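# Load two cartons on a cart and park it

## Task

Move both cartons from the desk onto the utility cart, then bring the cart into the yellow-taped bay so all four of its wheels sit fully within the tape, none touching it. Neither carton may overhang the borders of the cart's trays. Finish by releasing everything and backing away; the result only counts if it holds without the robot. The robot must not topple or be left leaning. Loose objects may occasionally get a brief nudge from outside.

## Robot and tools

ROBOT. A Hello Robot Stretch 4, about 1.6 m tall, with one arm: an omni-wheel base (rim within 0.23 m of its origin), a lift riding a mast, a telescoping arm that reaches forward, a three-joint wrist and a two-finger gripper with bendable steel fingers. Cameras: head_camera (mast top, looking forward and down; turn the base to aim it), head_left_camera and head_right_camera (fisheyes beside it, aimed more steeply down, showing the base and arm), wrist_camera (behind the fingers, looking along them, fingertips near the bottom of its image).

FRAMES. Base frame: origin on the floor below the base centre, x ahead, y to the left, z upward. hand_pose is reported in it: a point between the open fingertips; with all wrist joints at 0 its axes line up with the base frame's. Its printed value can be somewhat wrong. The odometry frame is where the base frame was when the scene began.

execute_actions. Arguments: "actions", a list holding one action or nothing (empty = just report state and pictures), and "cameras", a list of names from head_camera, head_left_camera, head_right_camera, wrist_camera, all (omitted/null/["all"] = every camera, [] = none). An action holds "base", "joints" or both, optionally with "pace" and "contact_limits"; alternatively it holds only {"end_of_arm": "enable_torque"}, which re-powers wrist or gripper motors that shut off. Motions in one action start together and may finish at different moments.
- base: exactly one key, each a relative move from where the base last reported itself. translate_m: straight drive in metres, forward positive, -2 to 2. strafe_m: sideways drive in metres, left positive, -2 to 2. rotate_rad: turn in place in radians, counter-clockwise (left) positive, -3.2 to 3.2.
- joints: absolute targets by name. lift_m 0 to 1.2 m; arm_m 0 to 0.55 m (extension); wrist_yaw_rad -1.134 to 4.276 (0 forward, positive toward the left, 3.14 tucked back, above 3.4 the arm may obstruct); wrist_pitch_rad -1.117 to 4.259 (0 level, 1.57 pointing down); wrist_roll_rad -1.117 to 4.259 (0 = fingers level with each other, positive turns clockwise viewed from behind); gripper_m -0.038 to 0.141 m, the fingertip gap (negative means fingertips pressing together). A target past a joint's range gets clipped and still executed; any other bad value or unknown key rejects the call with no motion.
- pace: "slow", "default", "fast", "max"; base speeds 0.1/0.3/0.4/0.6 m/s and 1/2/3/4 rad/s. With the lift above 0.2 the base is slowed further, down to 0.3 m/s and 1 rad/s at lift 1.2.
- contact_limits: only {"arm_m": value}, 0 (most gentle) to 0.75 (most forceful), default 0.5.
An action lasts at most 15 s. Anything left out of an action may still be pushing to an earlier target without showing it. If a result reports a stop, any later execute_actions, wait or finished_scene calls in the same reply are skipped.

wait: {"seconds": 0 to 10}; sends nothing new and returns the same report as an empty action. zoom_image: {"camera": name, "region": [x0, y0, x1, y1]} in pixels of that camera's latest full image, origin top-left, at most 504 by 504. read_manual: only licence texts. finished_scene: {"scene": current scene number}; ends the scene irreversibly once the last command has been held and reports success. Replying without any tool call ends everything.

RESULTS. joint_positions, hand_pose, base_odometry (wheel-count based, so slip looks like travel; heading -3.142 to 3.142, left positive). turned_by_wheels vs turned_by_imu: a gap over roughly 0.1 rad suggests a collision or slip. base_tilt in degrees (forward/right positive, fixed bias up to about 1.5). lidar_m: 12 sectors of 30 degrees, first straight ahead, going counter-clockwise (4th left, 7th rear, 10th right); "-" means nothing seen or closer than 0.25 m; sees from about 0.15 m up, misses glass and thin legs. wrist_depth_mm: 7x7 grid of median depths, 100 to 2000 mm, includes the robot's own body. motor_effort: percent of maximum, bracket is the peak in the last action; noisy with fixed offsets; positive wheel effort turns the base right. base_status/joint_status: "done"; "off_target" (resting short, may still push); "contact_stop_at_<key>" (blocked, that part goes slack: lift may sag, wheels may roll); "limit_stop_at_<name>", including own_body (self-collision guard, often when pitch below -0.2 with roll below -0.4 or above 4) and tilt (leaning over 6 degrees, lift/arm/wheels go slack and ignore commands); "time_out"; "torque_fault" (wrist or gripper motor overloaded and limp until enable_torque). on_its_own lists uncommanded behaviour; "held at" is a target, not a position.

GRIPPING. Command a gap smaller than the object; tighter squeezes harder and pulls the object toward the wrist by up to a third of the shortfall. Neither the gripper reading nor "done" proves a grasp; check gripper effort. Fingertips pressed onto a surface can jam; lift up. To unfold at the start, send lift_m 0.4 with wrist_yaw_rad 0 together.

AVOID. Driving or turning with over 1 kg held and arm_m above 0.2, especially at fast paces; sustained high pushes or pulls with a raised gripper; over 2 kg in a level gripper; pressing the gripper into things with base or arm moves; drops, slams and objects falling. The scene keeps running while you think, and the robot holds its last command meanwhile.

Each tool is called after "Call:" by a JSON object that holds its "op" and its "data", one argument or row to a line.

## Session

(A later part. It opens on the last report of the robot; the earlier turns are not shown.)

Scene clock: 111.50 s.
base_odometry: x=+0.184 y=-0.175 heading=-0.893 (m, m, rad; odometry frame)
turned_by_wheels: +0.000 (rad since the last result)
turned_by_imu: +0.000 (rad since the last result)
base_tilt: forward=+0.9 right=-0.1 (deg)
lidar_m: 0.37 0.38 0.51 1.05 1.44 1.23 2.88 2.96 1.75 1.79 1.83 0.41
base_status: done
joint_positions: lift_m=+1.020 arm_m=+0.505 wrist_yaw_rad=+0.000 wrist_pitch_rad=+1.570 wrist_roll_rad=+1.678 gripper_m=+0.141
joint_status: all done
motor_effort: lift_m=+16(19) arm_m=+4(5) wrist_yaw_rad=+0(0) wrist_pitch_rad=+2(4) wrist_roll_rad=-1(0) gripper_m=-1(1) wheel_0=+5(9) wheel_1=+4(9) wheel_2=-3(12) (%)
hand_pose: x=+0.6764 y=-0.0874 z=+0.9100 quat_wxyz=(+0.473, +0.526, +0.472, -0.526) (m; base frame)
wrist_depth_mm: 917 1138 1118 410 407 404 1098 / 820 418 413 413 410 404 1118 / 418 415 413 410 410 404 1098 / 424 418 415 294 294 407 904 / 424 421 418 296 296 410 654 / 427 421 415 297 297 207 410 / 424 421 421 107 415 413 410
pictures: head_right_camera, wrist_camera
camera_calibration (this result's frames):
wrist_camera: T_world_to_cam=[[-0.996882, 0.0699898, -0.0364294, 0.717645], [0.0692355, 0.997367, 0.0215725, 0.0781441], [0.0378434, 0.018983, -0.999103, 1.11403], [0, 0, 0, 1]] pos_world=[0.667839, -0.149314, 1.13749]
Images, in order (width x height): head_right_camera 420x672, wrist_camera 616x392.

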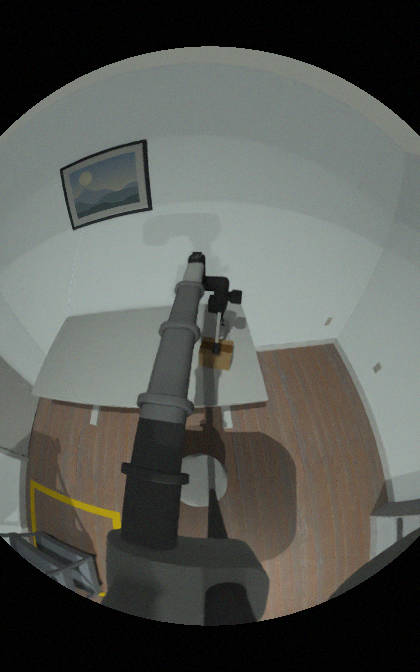

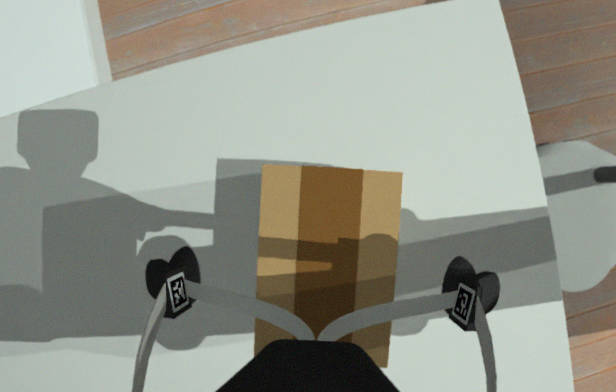

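Call:
{"op": "execute_actions", "data": {
  "actions": [
    {"joints":{"lift_m":0.915,"arm_m":0.5},"pace":"slow"}
  ],
  "cameras": []
}}

Call:
{"op": "execute_actions", "data": {
  "actions": [
    {"joints":{"gripper_m":0.05}}
  ],
  "cameras": []
}}

Call:
{"op": "execute_actions", "data": {
  "actions": [
    {"joints":{"lift_m":0.97},"pace":"slow"}
  ],
  "cameras": ["wrist_camera"]
}}

Call:
{"op": "execute_actions", "data": {
  "actions": [
    {"joints":{"lift_m":1.09,"arm_m":0.15}}
  ],
  "cameras": []
}}

Call:
{"op": "execute_actions", "data": {
  "actions": [
    {"base":{"translate_m":-0.55},"joints":{"wrist_roll_rad":-0.1}}
  ],
  "cameras": []
}}

Call:
{"op": "execute_actions", "data": {
  "actions": [
    {"base":{"rotate_rad":-3.08}}
  ],
  "cameras": []
}}

Call:
{"op": "execute_actions", "data": {
  "actions": [
    {"base":{"strafe_m":-0.94}}
  ],
  "cameras": ["head_left_camera","head_right_camera","wrist_camera"]
}}

Scene clock: 114.03 s.
base_odometry: x=+0.184 y=-0.175 heading=-0.893 (m, m, rad; odometry frame)
turned_by_wheels: +0.000 (rad since the last result)
turned_by_imu: +0.000 (rad since the last result)
base_tilt: forward=+0.8 right=-0.2 (deg)
lidar_m: 0.38 0.37 0.47 1.04 1.43 1.21 2.94 2.97 1.75 1.81 1.81 0.40
base_status: not commanded
joint_positions: lift_m=+0.915 arm_m=+0.501 wrist_yaw_rad=+0.000 wrist_pitch_rad=+1.570 wrist_roll_rad=+1.678 gripper_m=+0.141
joint_status: all done
motor_effort: lift_m=+16(14) arm_m=-4(5) wrist_yaw_rad=+0(1) wrist_pitch_rad=+3(1) wrist_roll_rad=-1(0) gripper_m=+0(1) wheel_0=+5(5) wheel_1=+4(4) wheel_2=-3(3) (%)
hand_pose: x=+0.6720 y=-0.0874 z=+0.8050 quat_wxyz=(+0.473, +0.526, +0.472, -0.526) (m; base frame)
wrist_depth_mm: 891 309 306 304 303 300 300 / 312 310 309 304 303 301 300 / 314 310 309 306 304 303 301 / 314 314 309 189 188 303 301 / 317 314 191 190 189 306 303 / 317 317 193 190 190 207 304 / 319 315 193 107 190 307 306
pictures: none
No camera images: the call's "cameras" was empty. Leave "cameras" out to get every camera's image.

Scene clock: 115.97 s.
base_odometry: x=+0.184 y=-0.175 heading=-0.893 (m, m, rad; odometry frame)
turned_by_wheels: +0.000 (rad since the last result)
turned_by_imu: +0.000 (rad since the last result)
base_tilt: forward=+0.9 right=-0.1 (deg)
lidar_m: 0.34 0.37 0.49 1.04 1.45 1.20 2.93 2.99 1.77 1.81 1.82 0.41
base_status: not commanded
joint_positions: lift_m=+0.915 arm_m=+0.501 wrist_yaw_rad=+0.000 wrist_pitch_rad=+1.570 wrist_roll_rad=+1.678 gripper_m=+0.050
joint_status: all done
motor_effort: lift_m=+19(19) arm_m=-4(5) wrist_yaw_rad=+0(1) wrist_pitch_rad=+2(5) wrist_roll_rad=-1(0) gripper_m=-22(22) wheel_0=+5(5) wheel_1=+4(4) wheel_2=-3(3) (%)
hand_pose: x=+0.6719 y=-0.0874 z=+0.8048 quat_wxyz=(+0.473, +0.526, +0.472, -0.526) (m; base frame)
wrist_depth_mm: 878 306 304 301 300 298 297 / 309 307 306 304 301 298 297 / 310 307 307 306 303 301 298 / 310 310 173 171 170 303 300 / 314 310 174 172 171 304 303 / 314 312 175 173 172 179 304 / 315 314 177 107 174 306 -
pictures: none
No camera images: the call's "cameras" was empty. Leave "cameras" out to get every camera's image.

Scene clock: 117.30 s.
base_odometry: x=+0.184 y=-0.175 heading=-0.893 (m, m, rad; odometry frame)
turned_by_wheels: +0.000 (rad since the last result)
turned_by_imu: +0.000 (rad since the last result)
base_tilt: forward=+0.9 right=-0.1 (deg)
lidar_m: 0.37 0.38 0.46 1.05 1.46 1.21 2.95 2.96 1.76 1.79 1.80 0.41
base_status: not commanded
joint_positions: lift_m=+0.969 arm_m=+0.501 wrist_yaw_rad=+0.000 wrist_pitch_rad=+1.570 wrist_roll_rad=+1.678 gripper_m=+0.050
joint_status: all done
motor_effort: lift_m=+26(27) arm_m=-4(4) wrist_yaw_rad=+1(0) wrist_pitch_rad=+1(4) wrist_roll_rad=+0(1) gripper_m=-21(24) wheel_0=+5(5) wheel_1=+4(4) wheel_2=-3(3) (%)
hand_pose: x=+0.6719 y=-0.0874 z=+0.8592 quat_wxyz=(+0.473, +0.526, +0.472, -0.526) (m; base frame)
wrist_depth_mm: 946 1078 357 355 353 353 1060 / 364 362 359 355 355 353 1060 / 368 362 362 359 357 355 353 / 366 366 173 171 170 357 353 / 370 368 174 173 172 357 357 / 373 368 175 173 172 179 359 / 373 368 177 106 174 362 -
pictures: wrist_camera
camera_calibration (this result's frames):
wrist_camera: T_world_to_cam=[[-0.996851, 0.0703944, -0.0365139, 0.711364], [0.0696385, 0.997339, 0.0215784, 0.0792759], [0.0379357, 0.0189677, -0.9991, 1.06336], [0, 0, 0, 1]] pos_world=[0.663264, -0.14931, 1.08666]
Images, in order (width x height): wrist_camera 616x392.

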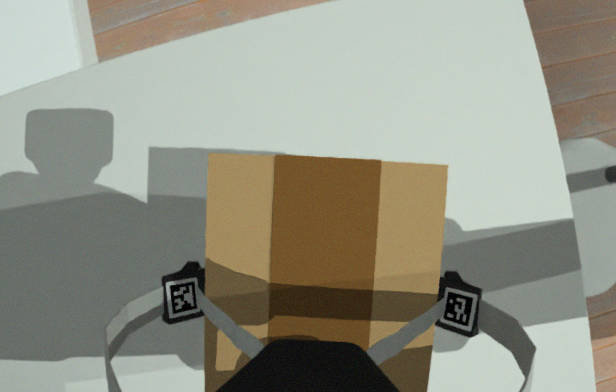

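Scene clock: 119.47 s.
base_odometry: x=+0.184 y=-0.175 heading=-0.893 (m, m, rad; odometry frame)
turned_by_wheels: +0.000 (rad since the last result)
turned_by_imu: +0.000 (rad since the last result)
base_tilt: forward=+0.8 right=-0.1 (deg)
lidar_m: 0.26 0.38 0.51 1.04 1.45 1.21 2.93 2.96 1.75 1.80 1.83 0.27
base_status: not commanded
joint_positions: lift_m=+1.089 arm_m=+0.151 wrist_yaw_rad=+0.000 wrist_pitch_rad=+1.570 wrist_roll_rad=+1.678 gripper_m=+0.050
joint_status: all done
motor_effort: lift_m=+26(27) arm_m=-5(4) wrist_yaw_rad=+0(1) wrist_pitch_rad=+0(5) wrist_roll_rad=+1(2) gripper_m=-23(22) wheel_0=+5(5) wheel_1=+4(4) wheel_2=-3(3) (%)
hand_pose: x=+0.3219 y=-0.0874 z=+0.9792 quat_wxyz=(+0.473, +0.526, +0.472, -0.526) (m; base frame)
wrist_depth_mm: 1229 1205 1205 1205 1182 1160 1160 / 1229 488 1205 1160 1205 1182 1182 / 492 484 488 1205 1205 1182 1182 / 496 492 173 171 170 976 1182 / 496 492 174 172 172 991 1182 / 496 492 175 173 173 179 1205 / 500 496 177 106 174 1205 1205
pictures: none
No camera images: the call's "cameras" was empty. Leave "cameras" out to get every camera's image.

Scene clock: 122.80 s.
base_odometry: x=-0.161 y=+0.253 heading=-0.893 (m, m, rad; odometry frame)
turned_by_wheels: +0.000 (rad since the last result)
turned_by_imu: +0.001 (rad since the last result)
base_tilt: forward=+0.9 right=-0.1 (deg)
lidar_m: 0.93 0.93 1.17 1.83 0.83 1.01 2.37 2.41 1.73 1.61 1.91 0.25
base_status: done
joint_positions: lift_m=+1.089 arm_m=+0.151 wrist_yaw_rad=+0.000 wrist_pitch_rad=+1.570 wrist_roll_rad=-0.100 gripper_m=+0.050
joint_status: all done
motor_effort: lift_m=+26(26) arm_m=-4(5) wrist_yaw_rad=+0(1) wrist_pitch_rad=+1(3) wrist_roll_rad=-2(8) gripper_m=-22(22) wheel_0=-3(10) wheel_1=-3(10) wheel_2=+4(19) (%)
hand_pose: x=+0.3220 y=-0.0874 z=+0.9792 quat_wxyz=(+0.707, -0.035, +0.706, +0.035) (m; base frame)
wrist_depth_mm: 1229 1205 1182 1182 1182 1160 1138 / 1229 1205 1205 1182 1182 1160 1138 / 1255 1229 1229 1182 1160 1160 1160 / 1255 1255 173 171 170 1182 1160 / 1281 1255 174 172 171 1182 1182 / 1281 1281 175 173 173 179 1182 / 1281 1255 177 107 173 1205 1182
pictures: none
No camera images: the call's "cameras" was empty. Leave "cameras" out to get every camera's image.

Scene clock: 126.40 s.
base_odometry: x=-0.161 y=+0.253 heading=+2.311 (m, m, rad; odometry frame)
turned_by_wheels: -3.079 (rad since the last result)
turned_by_imu: -3.142 (rad since the last result)
base_tilt: forward=+0.8 right=-0.1 (deg)
lidar_m: 2.37 2.42 1.66 1.63 1.96 1.01 0.93 0.96 1.25 1.80 0.81 0.25
base_status: done
joint_positions: lift_m=+1.090 arm_m=+0.151 wrist_yaw_rad=+0.000 wrist_pitch_rad=+1.570 wrist_roll_rad=-0.100 gripper_m=+0.050
joint_status: not commanded
motor_effort: lift_m=+24(26) arm_m=-4(4) wrist_yaw_rad=+0(1) wrist_pitch_rad=+3(5) wrist_roll_rad=+0(2) gripper_m=-20(22) wheel_0=+6(9) wheel_1=+5(14) wheel_2=+6(9) (%)
hand_pose: x=+0.3220 y=-0.0874 z=+0.9794 quat_wxyz=(+0.707, -0.035, +0.706, +0.035) (m; base frame)
wrist_depth_mm: 1205 1205 1205 1182 1160 1138 1138 / 1255 1229 1205 1205 1205 1160 1138 / 1255 1229 1205 1205 1205 1160 1160 / 1255 1255 173 170 170 1182 1182 / 1255 1255 174 172 171 1205 1160 / 1281 1229 175 174 172 179 1182 / 1308 1281 177 107 174 1182 1182
pictures: none
No camera images: the call's "cameras" was empty. Leave "cameras" out to get every camera's image.

Scene clock: 130.87 s.
base_odometry: x=+0.533 y=+0.887 heading=+2.311 (m, m, rad; odometry frame)
turned_by_wheels: +0.000 (rad since the last result)
turned_by_imu: +0.007 (rad since the last result)
base_tilt: forward=+0.8 right=-0.1 (deg)
lidar_m: 0.29 0.36 2.71 2.57 1.37 0.96 0.86 1.30 0.92 0.87 0.58 0.25
base_status: done
joint_positions: lift_m=+1.090 arm_m=+0.151 wrist_yaw_rad=+0.000 wrist_pitch_rad=+1.569 wrist_roll_rad=-0.100 gripper_m=+0.050
joint_status: not commanded
motor_effort: lift_m=+24(24) arm_m=-4(4) wrist_yaw_rad=-1(0) wrist_pitch_rad=+1(2) wrist_roll_rad=-2(1) gripper_m=-22(22) wheel_0=+3(13) wheel_1=-3(12) wheel_2=+0(7) (%)
hand_pose: x=+0.3221 y=-0.0874 z=+0.9794 quat_wxyz=(+0.707, -0.035, +0.706, +0.035) (m; base frame)
wrist_depth_mm: 345 407 404 399 394 389 273 / 357 410 407 399 394 389 276 / 1255 410 410 404 399 394 392 / 1281 1255 173 171 170 1182 1182 / 1281 1281 173 172 171 1182 1182 / 1281 1255 175 173 172 179 1182 / 1308 1281 176 107 174 1229 1160
pictures: head_left_camera, head_right_camera, wrist_camera
camera_calibration (this result's frames):
wrist_camera: T_world_to_cam=[[0.136142, -0.990057, -0.0353825, -0.0916641], [-0.990378, -0.136908, 0.0202125, 0.344608], [-0.0248557, 0.0322903, -0.999169, 1.21816], [0, 0, 0, 1]] pos_world=[0.384049, -0.0829077, 1.20694]
Images, in order (width x height): head_left_camera 420x672, head_right_camera 420x672, wrist_camera 616x392.

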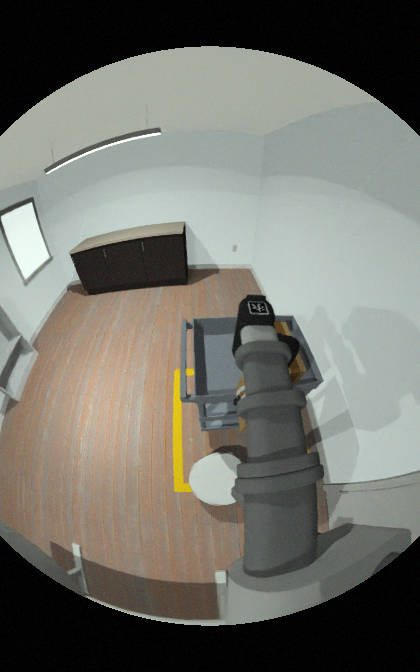

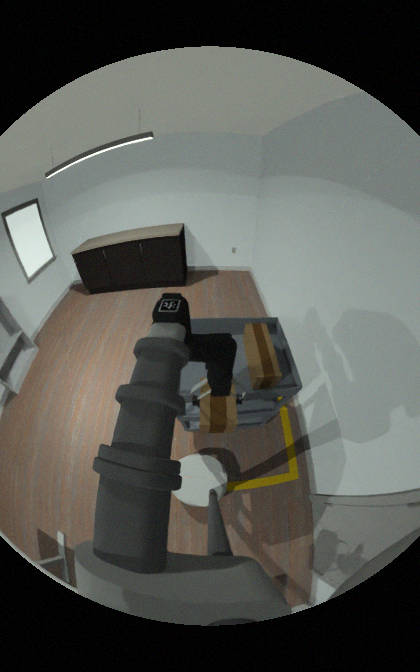

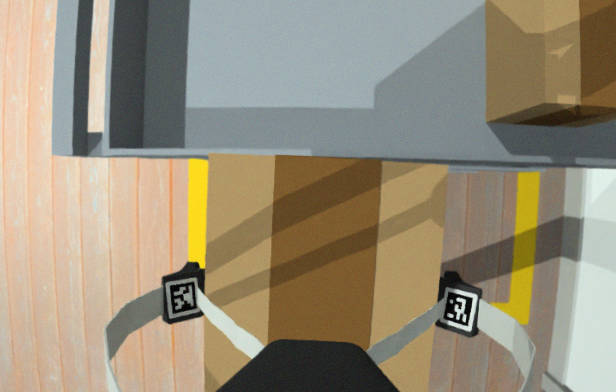

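Call:
{"op": "execute_actions", "data": {
  "actions": [
    {"base":{"strafe_m":0.03}}
  ],
  "cameras": []
}}

Call:
{"op": "execute_actions", "data": {
  "actions": [
    {"joints":{"arm_m":0.45}}
  ],
  "cameras": ["wrist_camera"]
}}

Call:
{"op": "execute_actions", "data": {
  "actions": [
    {"joints":{"lift_m":0.975},"pace":"slow"}
  ],
  "cameras": []
}}

Call:
{"op": "execute_actions", "data": {
  "actions": [
    {"joints":{"gripper_m":0.13}}
  ],
  "cameras": []
}}

Call:
{"op": "execute_actions", "data": {
  "actions": [
    {"joints":{"lift_m":1.1}}
  ],
  "cameras": ["wrist_camera"]
}}

Call:
{"op": "execute_actions", "data": {
  "actions": [
    {"base":{"translate_m":-0.45},"joints":{"arm_m":0.001}}
  ],
  "cameras": []
}}

Call:
{"op": "execute_actions", "data": {
  "actions": [
    {"joints":{"lift_m":0.6}}
  ]
}}

Scene clock: 133.03 s.
base_odometry: x=+0.511 y=+0.867 heading=+2.311 (m, m, rad; odometry frame)
turned_by_wheels: +0.000 (rad since the last result)
turned_by_imu: +0.000 (rad since the last result)
base_tilt: forward=+0.9 right=-0.1 (deg)
lidar_m: 0.27 0.38 2.64 2.57 1.35 0.95 0.85 1.40 0.96 0.91 0.61 0.25
base_status: done
joint_positions: lift_m=+1.090 arm_m=+0.151 wrist_yaw_rad=+0.000 wrist_pitch_rad=+1.570 wrist_roll_rad=-0.100 gripper_m=+0.050
joint_status: not commanded
motor_effort: lift_m=+24(24) arm_m=-5(4) wrist_yaw_rad=-1(1) wrist_pitch_rad=+3(2) wrist_roll_rad=+1(3) gripper_m=-22(21) wheel_0=-4(12) wheel_1=+2(13) wheel_2=+0(0) (%)
hand_pose: x=+0.3220 y=-0.0874 z=+0.9794 quat_wxyz=(+0.707, -0.035, +0.706, +0.035) (m; base frame)
wrist_depth_mm: 1229 375 404 399 394 387 315 / 1229 377 407 402 397 392 320 / 1255 373 410 404 399 392 389 / 1255 1255 173 170 170 1160 1160 / 1281 1255 174 172 171 1182 1182 / 1281 1255 175 173 172 179 1182 / 1281 1281 177 107 174 1205 1182
pictures: none
No camera images: the call's "cameras" was empty. Leave "cameras" out to get every camera's image.

Scene clock: 135.03 s.
base_odometry: x=+0.511 y=+0.867 heading=+2.311 (m, m, rad; odometry frame)
turned_by_wheels: +0.000 (rad since the last result)
turned_by_imu: +0.000 (rad since the last result)
base_tilt: forward=+0.9 right=-0.1 (deg)
lidar_m: 0.34 0.36 2.66 2.55 1.37 0.95 0.85 1.44 0.96 0.90 0.58 0.40
base_status: not commanded
joint_positions: lift_m=+1.090 arm_m=+0.449 wrist_yaw_rad=+0.000 wrist_pitch_rad=+1.569 wrist_roll_rad=-0.100 gripper_m=+0.050
joint_status: all done
motor_effort: lift_m=+24(24) arm_m=+4(6) wrist_yaw_rad=+0(1) wrist_pitch_rad=+2(4) wrist_roll_rad=-1(2) gripper_m=-22(22) wheel_0=-4(4) wheel_1=+2(2) wheel_2=+0(0) (%)
hand_pose: x=+0.6206 y=-0.0874 z=+0.9794 quat_wxyz=(+0.707, -0.035, +0.706, +0.035) (m; base frame)
wrist_depth_mm: 788 379 402 397 392 387 382 / 349 410 404 399 394 392 384 / 357 410 410 402 399 394 283 / 359 413 172 171 170 377 283 / 359 415 174 172 171 399 282 / 1281 359 175 173 173 179 283 / 820 384 177 106 174 387 -
pictures: wrist_camera
camera_calibration (this result's frames):
wrist_camera: T_world_to_cam=[[0.136339, -0.990031, -0.0353683, -0.132436], [-0.990353, -0.137102, 0.0201108, 0.640302], [-0.0247593, 0.0322852, -0.999172, 1.22552], [0, 0, 0, 1]] pos_world=[0.682524, -0.0828955, 1.20694]
Images, in order (width x height): wrist_camera 616x392.

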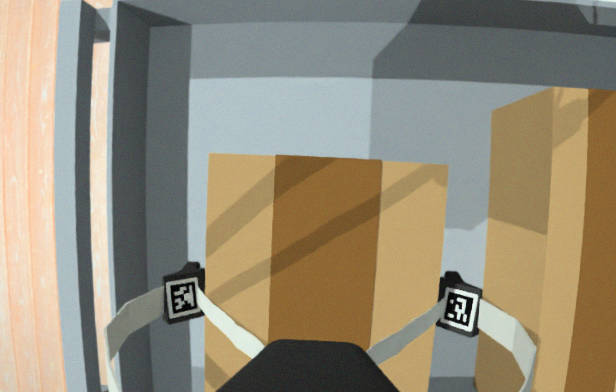

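Scene clock: 136.83 s.
base_odometry: x=+0.511 y=+0.867 heading=+2.311 (m, m, rad; odometry frame)
turned_by_wheels: +0.000 (rad since the last result)
turned_by_imu: +0.000 (rad since the last result)
base_tilt: forward=+0.8 right=-0.1 (deg)
lidar_m: 0.34 0.39 2.64 2.54 1.37 0.94 0.86 1.39 0.94 0.91 0.55 0.38
base_status: not commanded
joint_positions: lift_m=+0.975 arm_m=+0.449 wrist_yaw_rad=+0.000 wrist_pitch_rad=+1.569 wrist_roll_rad=-0.100 gripper_m=+0.050
joint_status: all done
motor_effort: lift_m=+19(22) arm_m=+4(5) wrist_yaw_rad=+0(1) wrist_pitch_rad=+3(1) wrist_roll_rad=-2(1) gripper_m=-22(23) wheel_0=-4(4) wheel_1=+2(2) wheel_2=+0(0) (%)
hand_pose: x=+0.6205 y=-0.0874 z=+0.8648 quat_wxyz=(+0.707, -0.035, +0.706, +0.035) (m; base frame)
wrist_depth_mm: 265 293 289 285 282 278 274 / 263 294 291 287 283 278 277 / 266 297 291 289 286 282 279 / 270 298 172 171 170 285 281 / 267 301 174 172 171 286 279 / 267 304 175 173 172 179 276 / 272 307 177 107 174 290 -
pictures: none
No camera images: the call's "cameras" was empty. Leave "cameras" out to get every camera's image.

Scene clock: 138.57 s.
base_odometry: x=+0.511 y=+0.867 heading=+2.311 (m, m, rad; odometry frame)
turned_by_wheels: +0.000 (rad since the last result)
turned_by_imu: +0.000 (rad since the last result)
base_tilt: forward=+0.8 right=-0.1 (deg)
lidar_m: 0.35 0.40 2.65 2.57 1.39 0.92 0.87 1.41 0.95 0.87 0.58 0.39
base_status: not commanded
joint_positions: lift_m=+0.975 arm_m=+0.449 wrist_yaw_rad=-0.001 wrist_pitch_rad=+1.572 wrist_roll_rad=-0.100 gripper_m=+0.130
joint_status: all done
motor_effort: lift_m=+15(19) arm_m=+4(4) wrist_yaw_rad=+3(3) wrist_pitch_rad=-7(11) wrist_roll_rad=-1(0) gripper_m=-1(22) wheel_0=-3(4) wheel_1=+2(2) wheel_2=+0(0) (%)
hand_pose: x=+0.6196 y=-0.0874 z=+0.8651 quat_wxyz=(+0.706, -0.035, +0.707, +0.035) (m; base frame)
wrist_depth_mm: 265 298 296 293 289 285 283 / 264 301 297 294 291 287 283 / 266 303 298 296 293 289 283 / 268 306 182 179 178 290 282 / 267 307 183 180 179 293 279 / 268 310 185 182 180 293 273 / 271 312 186 107 181 297 -
pictures: none
No camera images: the call's "cameras" was empty. Leave "cameras" out to get every camera's image.

Scene clock: 140.13 s.
base_odometry: x=+0.511 y=+0.867 heading=+2.311 (m, m, rad; odometry frame)
turned_by_wheels: +0.000 (rad since the last result)
turned_by_imu: +0.000 (rad since the last result)
base_tilt: forward=+0.9 right=-0.1 (deg)
lidar_m: 0.34 0.37 2.65 2.55 1.38 0.94 0.85 1.41 0.96 0.91 0.59 0.38
base_status: not commanded
joint_positions: lift_m=+1.100 arm_m=+0.449 wrist_yaw_rad=+0.000 wrist_pitch_rad=+1.570 wrist_roll_rad=-0.100 gripper_m=+0.130
joint_status: all done
motor_effort: lift_m=+23(23) arm_m=+4(4) wrist_yaw_rad=+0(3) wrist_pitch_rad=+2(5) wrist_roll_rad=-1(0) gripper_m=-3(0) wheel_0=-3(2) wheel_1=+2(2) wheel_2=+0(0) (%)
hand_pose: x=+0.6204 y=-0.0874 z=+0.9894 quat_wxyz=(+0.707, -0.035, +0.706, +0.035) (m; base frame)
wrist_depth_mm: 798 377 413 407 402 394 394 / 1229 404 415 413 407 402 394 / 1255 410 421 418 410 402 287 / 1255 415 424 300 407 410 290 / 1281 387 424 303 413 370 293 / 1255 384 307 303 300 310 294 / 1308 382 436 107 421 355 297
pictures: wrist_camera
camera_calibration (this result's frames):
wrist_camera: T_world_to_cam=[[0.135993, -0.990076, -0.0354271, -0.131791], [-0.99039, -0.136771, 0.020539, 0.639581], [-0.0251806, 0.0322935, -0.999161, 1.23584], [0, 0, 0, 1]] pos_world=[0.682476, -0.0829163, 1.217]
Images, in order (width x height): wrist_camera 616x392.

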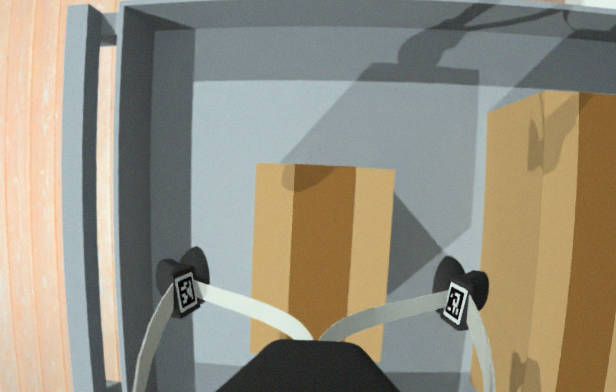

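Scene clock: 143.10 s.
base_odometry: x=+0.814 y=+0.535 heading=+2.311 (m, m, rad; odometry frame)
turned_by_wheels: +0.000 (rad since the last result)
turned_by_imu: +0.000 (rad since the last result)
base_tilt: forward=+0.8 right=-0.1 (deg)
lidar_m: 0.80 2.95 2.63 2.77 0.68 0.45 0.40 0.43 0.98 0.93 0.96 0.85
base_status: done
joint_positions: lift_m=+1.100 arm_m=+0.002 wrist_yaw_rad=+0.000 wrist_pitch_rad=+1.570 wrist_roll_rad=-0.100 gripper_m=+0.130
joint_status: all done
motor_effort: lift_m=+23(24) arm_m=-4(4) wrist_yaw_rad=+0(1) wrist_pitch_rad=-1(2) wrist_roll_rad=-1(2) gripper_m=-1(2) wheel_0=-5(9) wheel_1=-5(10) wheel_2=+5(12) (%)
hand_pose: x=+0.1730 y=-0.0874 z=+0.9895 quat_wxyz=(+0.706, -0.035, +0.706, +0.035) (m; base frame)
wrist_depth_mm: 1281 1229 1205 1205 1160 1160 1138 / 1255 1255 1229 1229 1205 1160 1160 / 1255 1255 1229 1229 1205 1182 1160 / 1281 1255 1229 1008 1205 1182 1182 / 1281 1255 1025 1025 1229 1205 1205 / 1308 1281 1025 1025 1229 1205 1205 / 1308 1281 1255 107 1255 1205 1229
pictures: none
No camera images: the call's "cameras" was empty. Leave "cameras" out to get every camera's image.

Scene clock: 146.07 s.
base_odometry: x=+0.814 y=+0.535 heading=+2.311 (m, m, rad; odometry frame)
turned_by_wheels: +0.000 (rad since the last result)
turned_by_imu: +0.000 (rad since the last result)
base_tilt: forward=+0.8 right=-0.1 (deg)
lidar_m: 0.81 2.94 2.63 2.79 0.65 0.42 0.41 0.41 1.00 0.92 0.97 0.85
base_status: not commanded
joint_positions: lift_m=+0.600 arm_m=+0.002 wrist_yaw_rad=+0.000 wrist_pitch_rad=+1.570 wrist_roll_rad=-0.100 gripper_m=+0.130
joint_status: all done
motor_effort: lift_m=+16(23) arm_m=-4(4) wrist_yaw_rad=+1(0) wrist_pitch_rad=-1(2) wrist_roll_rad=+0(2) gripper_m=+1(1) wheel_0=-5(5) wheel_1=-5(5) wheel_2=+4(5) (%)
hand_pose: x=+0.1730 y=-0.0874 z=+0.4900 quat_wxyz=(+0.706, -0.035, +0.706, +0.035) (m; base frame)
wrist_depth_mm: 732 715 707 707 691 683 683 / 732 723 723 707 699 683 676 / 741 723 715 715 707 699 691 / 741 741 549 580 707 707 691 / 750 741 508 504 707 699 699 / 759 525 512 508 508 707 707 / 768 530 521 107 723 715 707
pictures: head_camera, head_left_camera, head_right_camera, wrist_camera
camera_calibration (this result's frames):
wrist_camera: T_world_to_cam=[[0.136022, -0.990071, -0.0354685, -0.0886272], [-0.990378, -0.136811, 0.0208402, 0.206596], [-0.0254857, 0.0322925, -0.999153, 0.725594], [0, 0, 0, 1]] pos_world=[0.235156, -0.0829138, 0.717531]
Images, in order (width x height): head_camera 420x560, head_left_camera 420x672, head_right_camera 420x672, wrist_camera 616x392.

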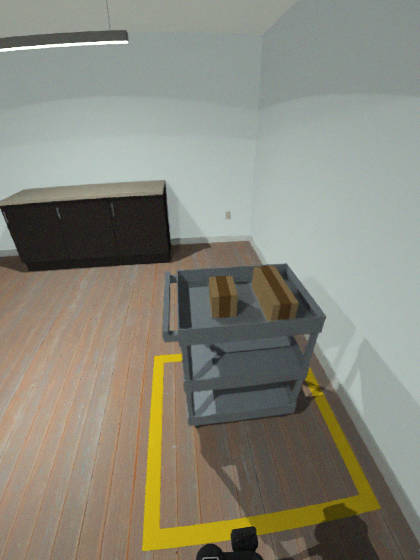

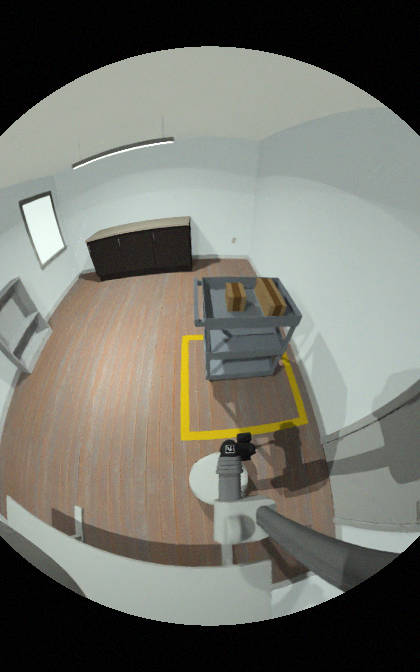

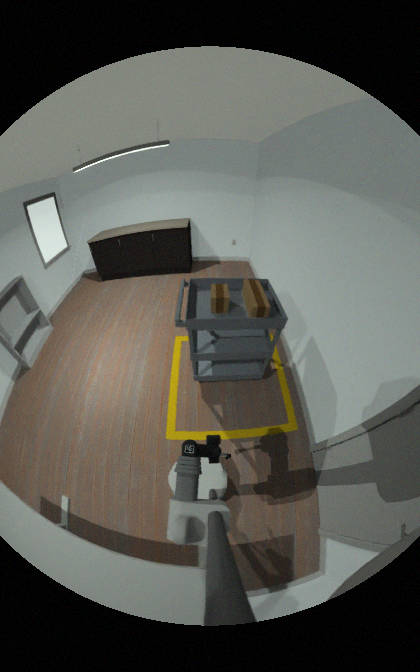

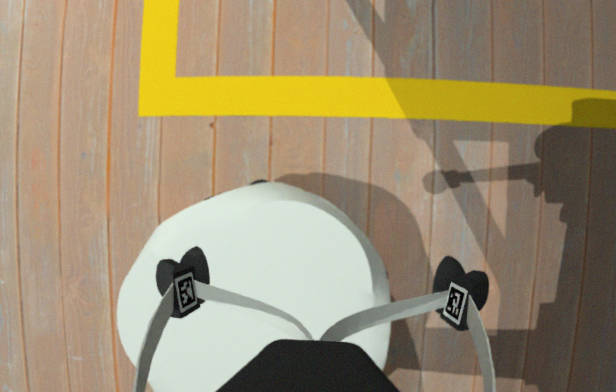

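Call:
{"op": "finished_scene", "data": {
  "scene": 2
}}

The scene is finished: the task was done.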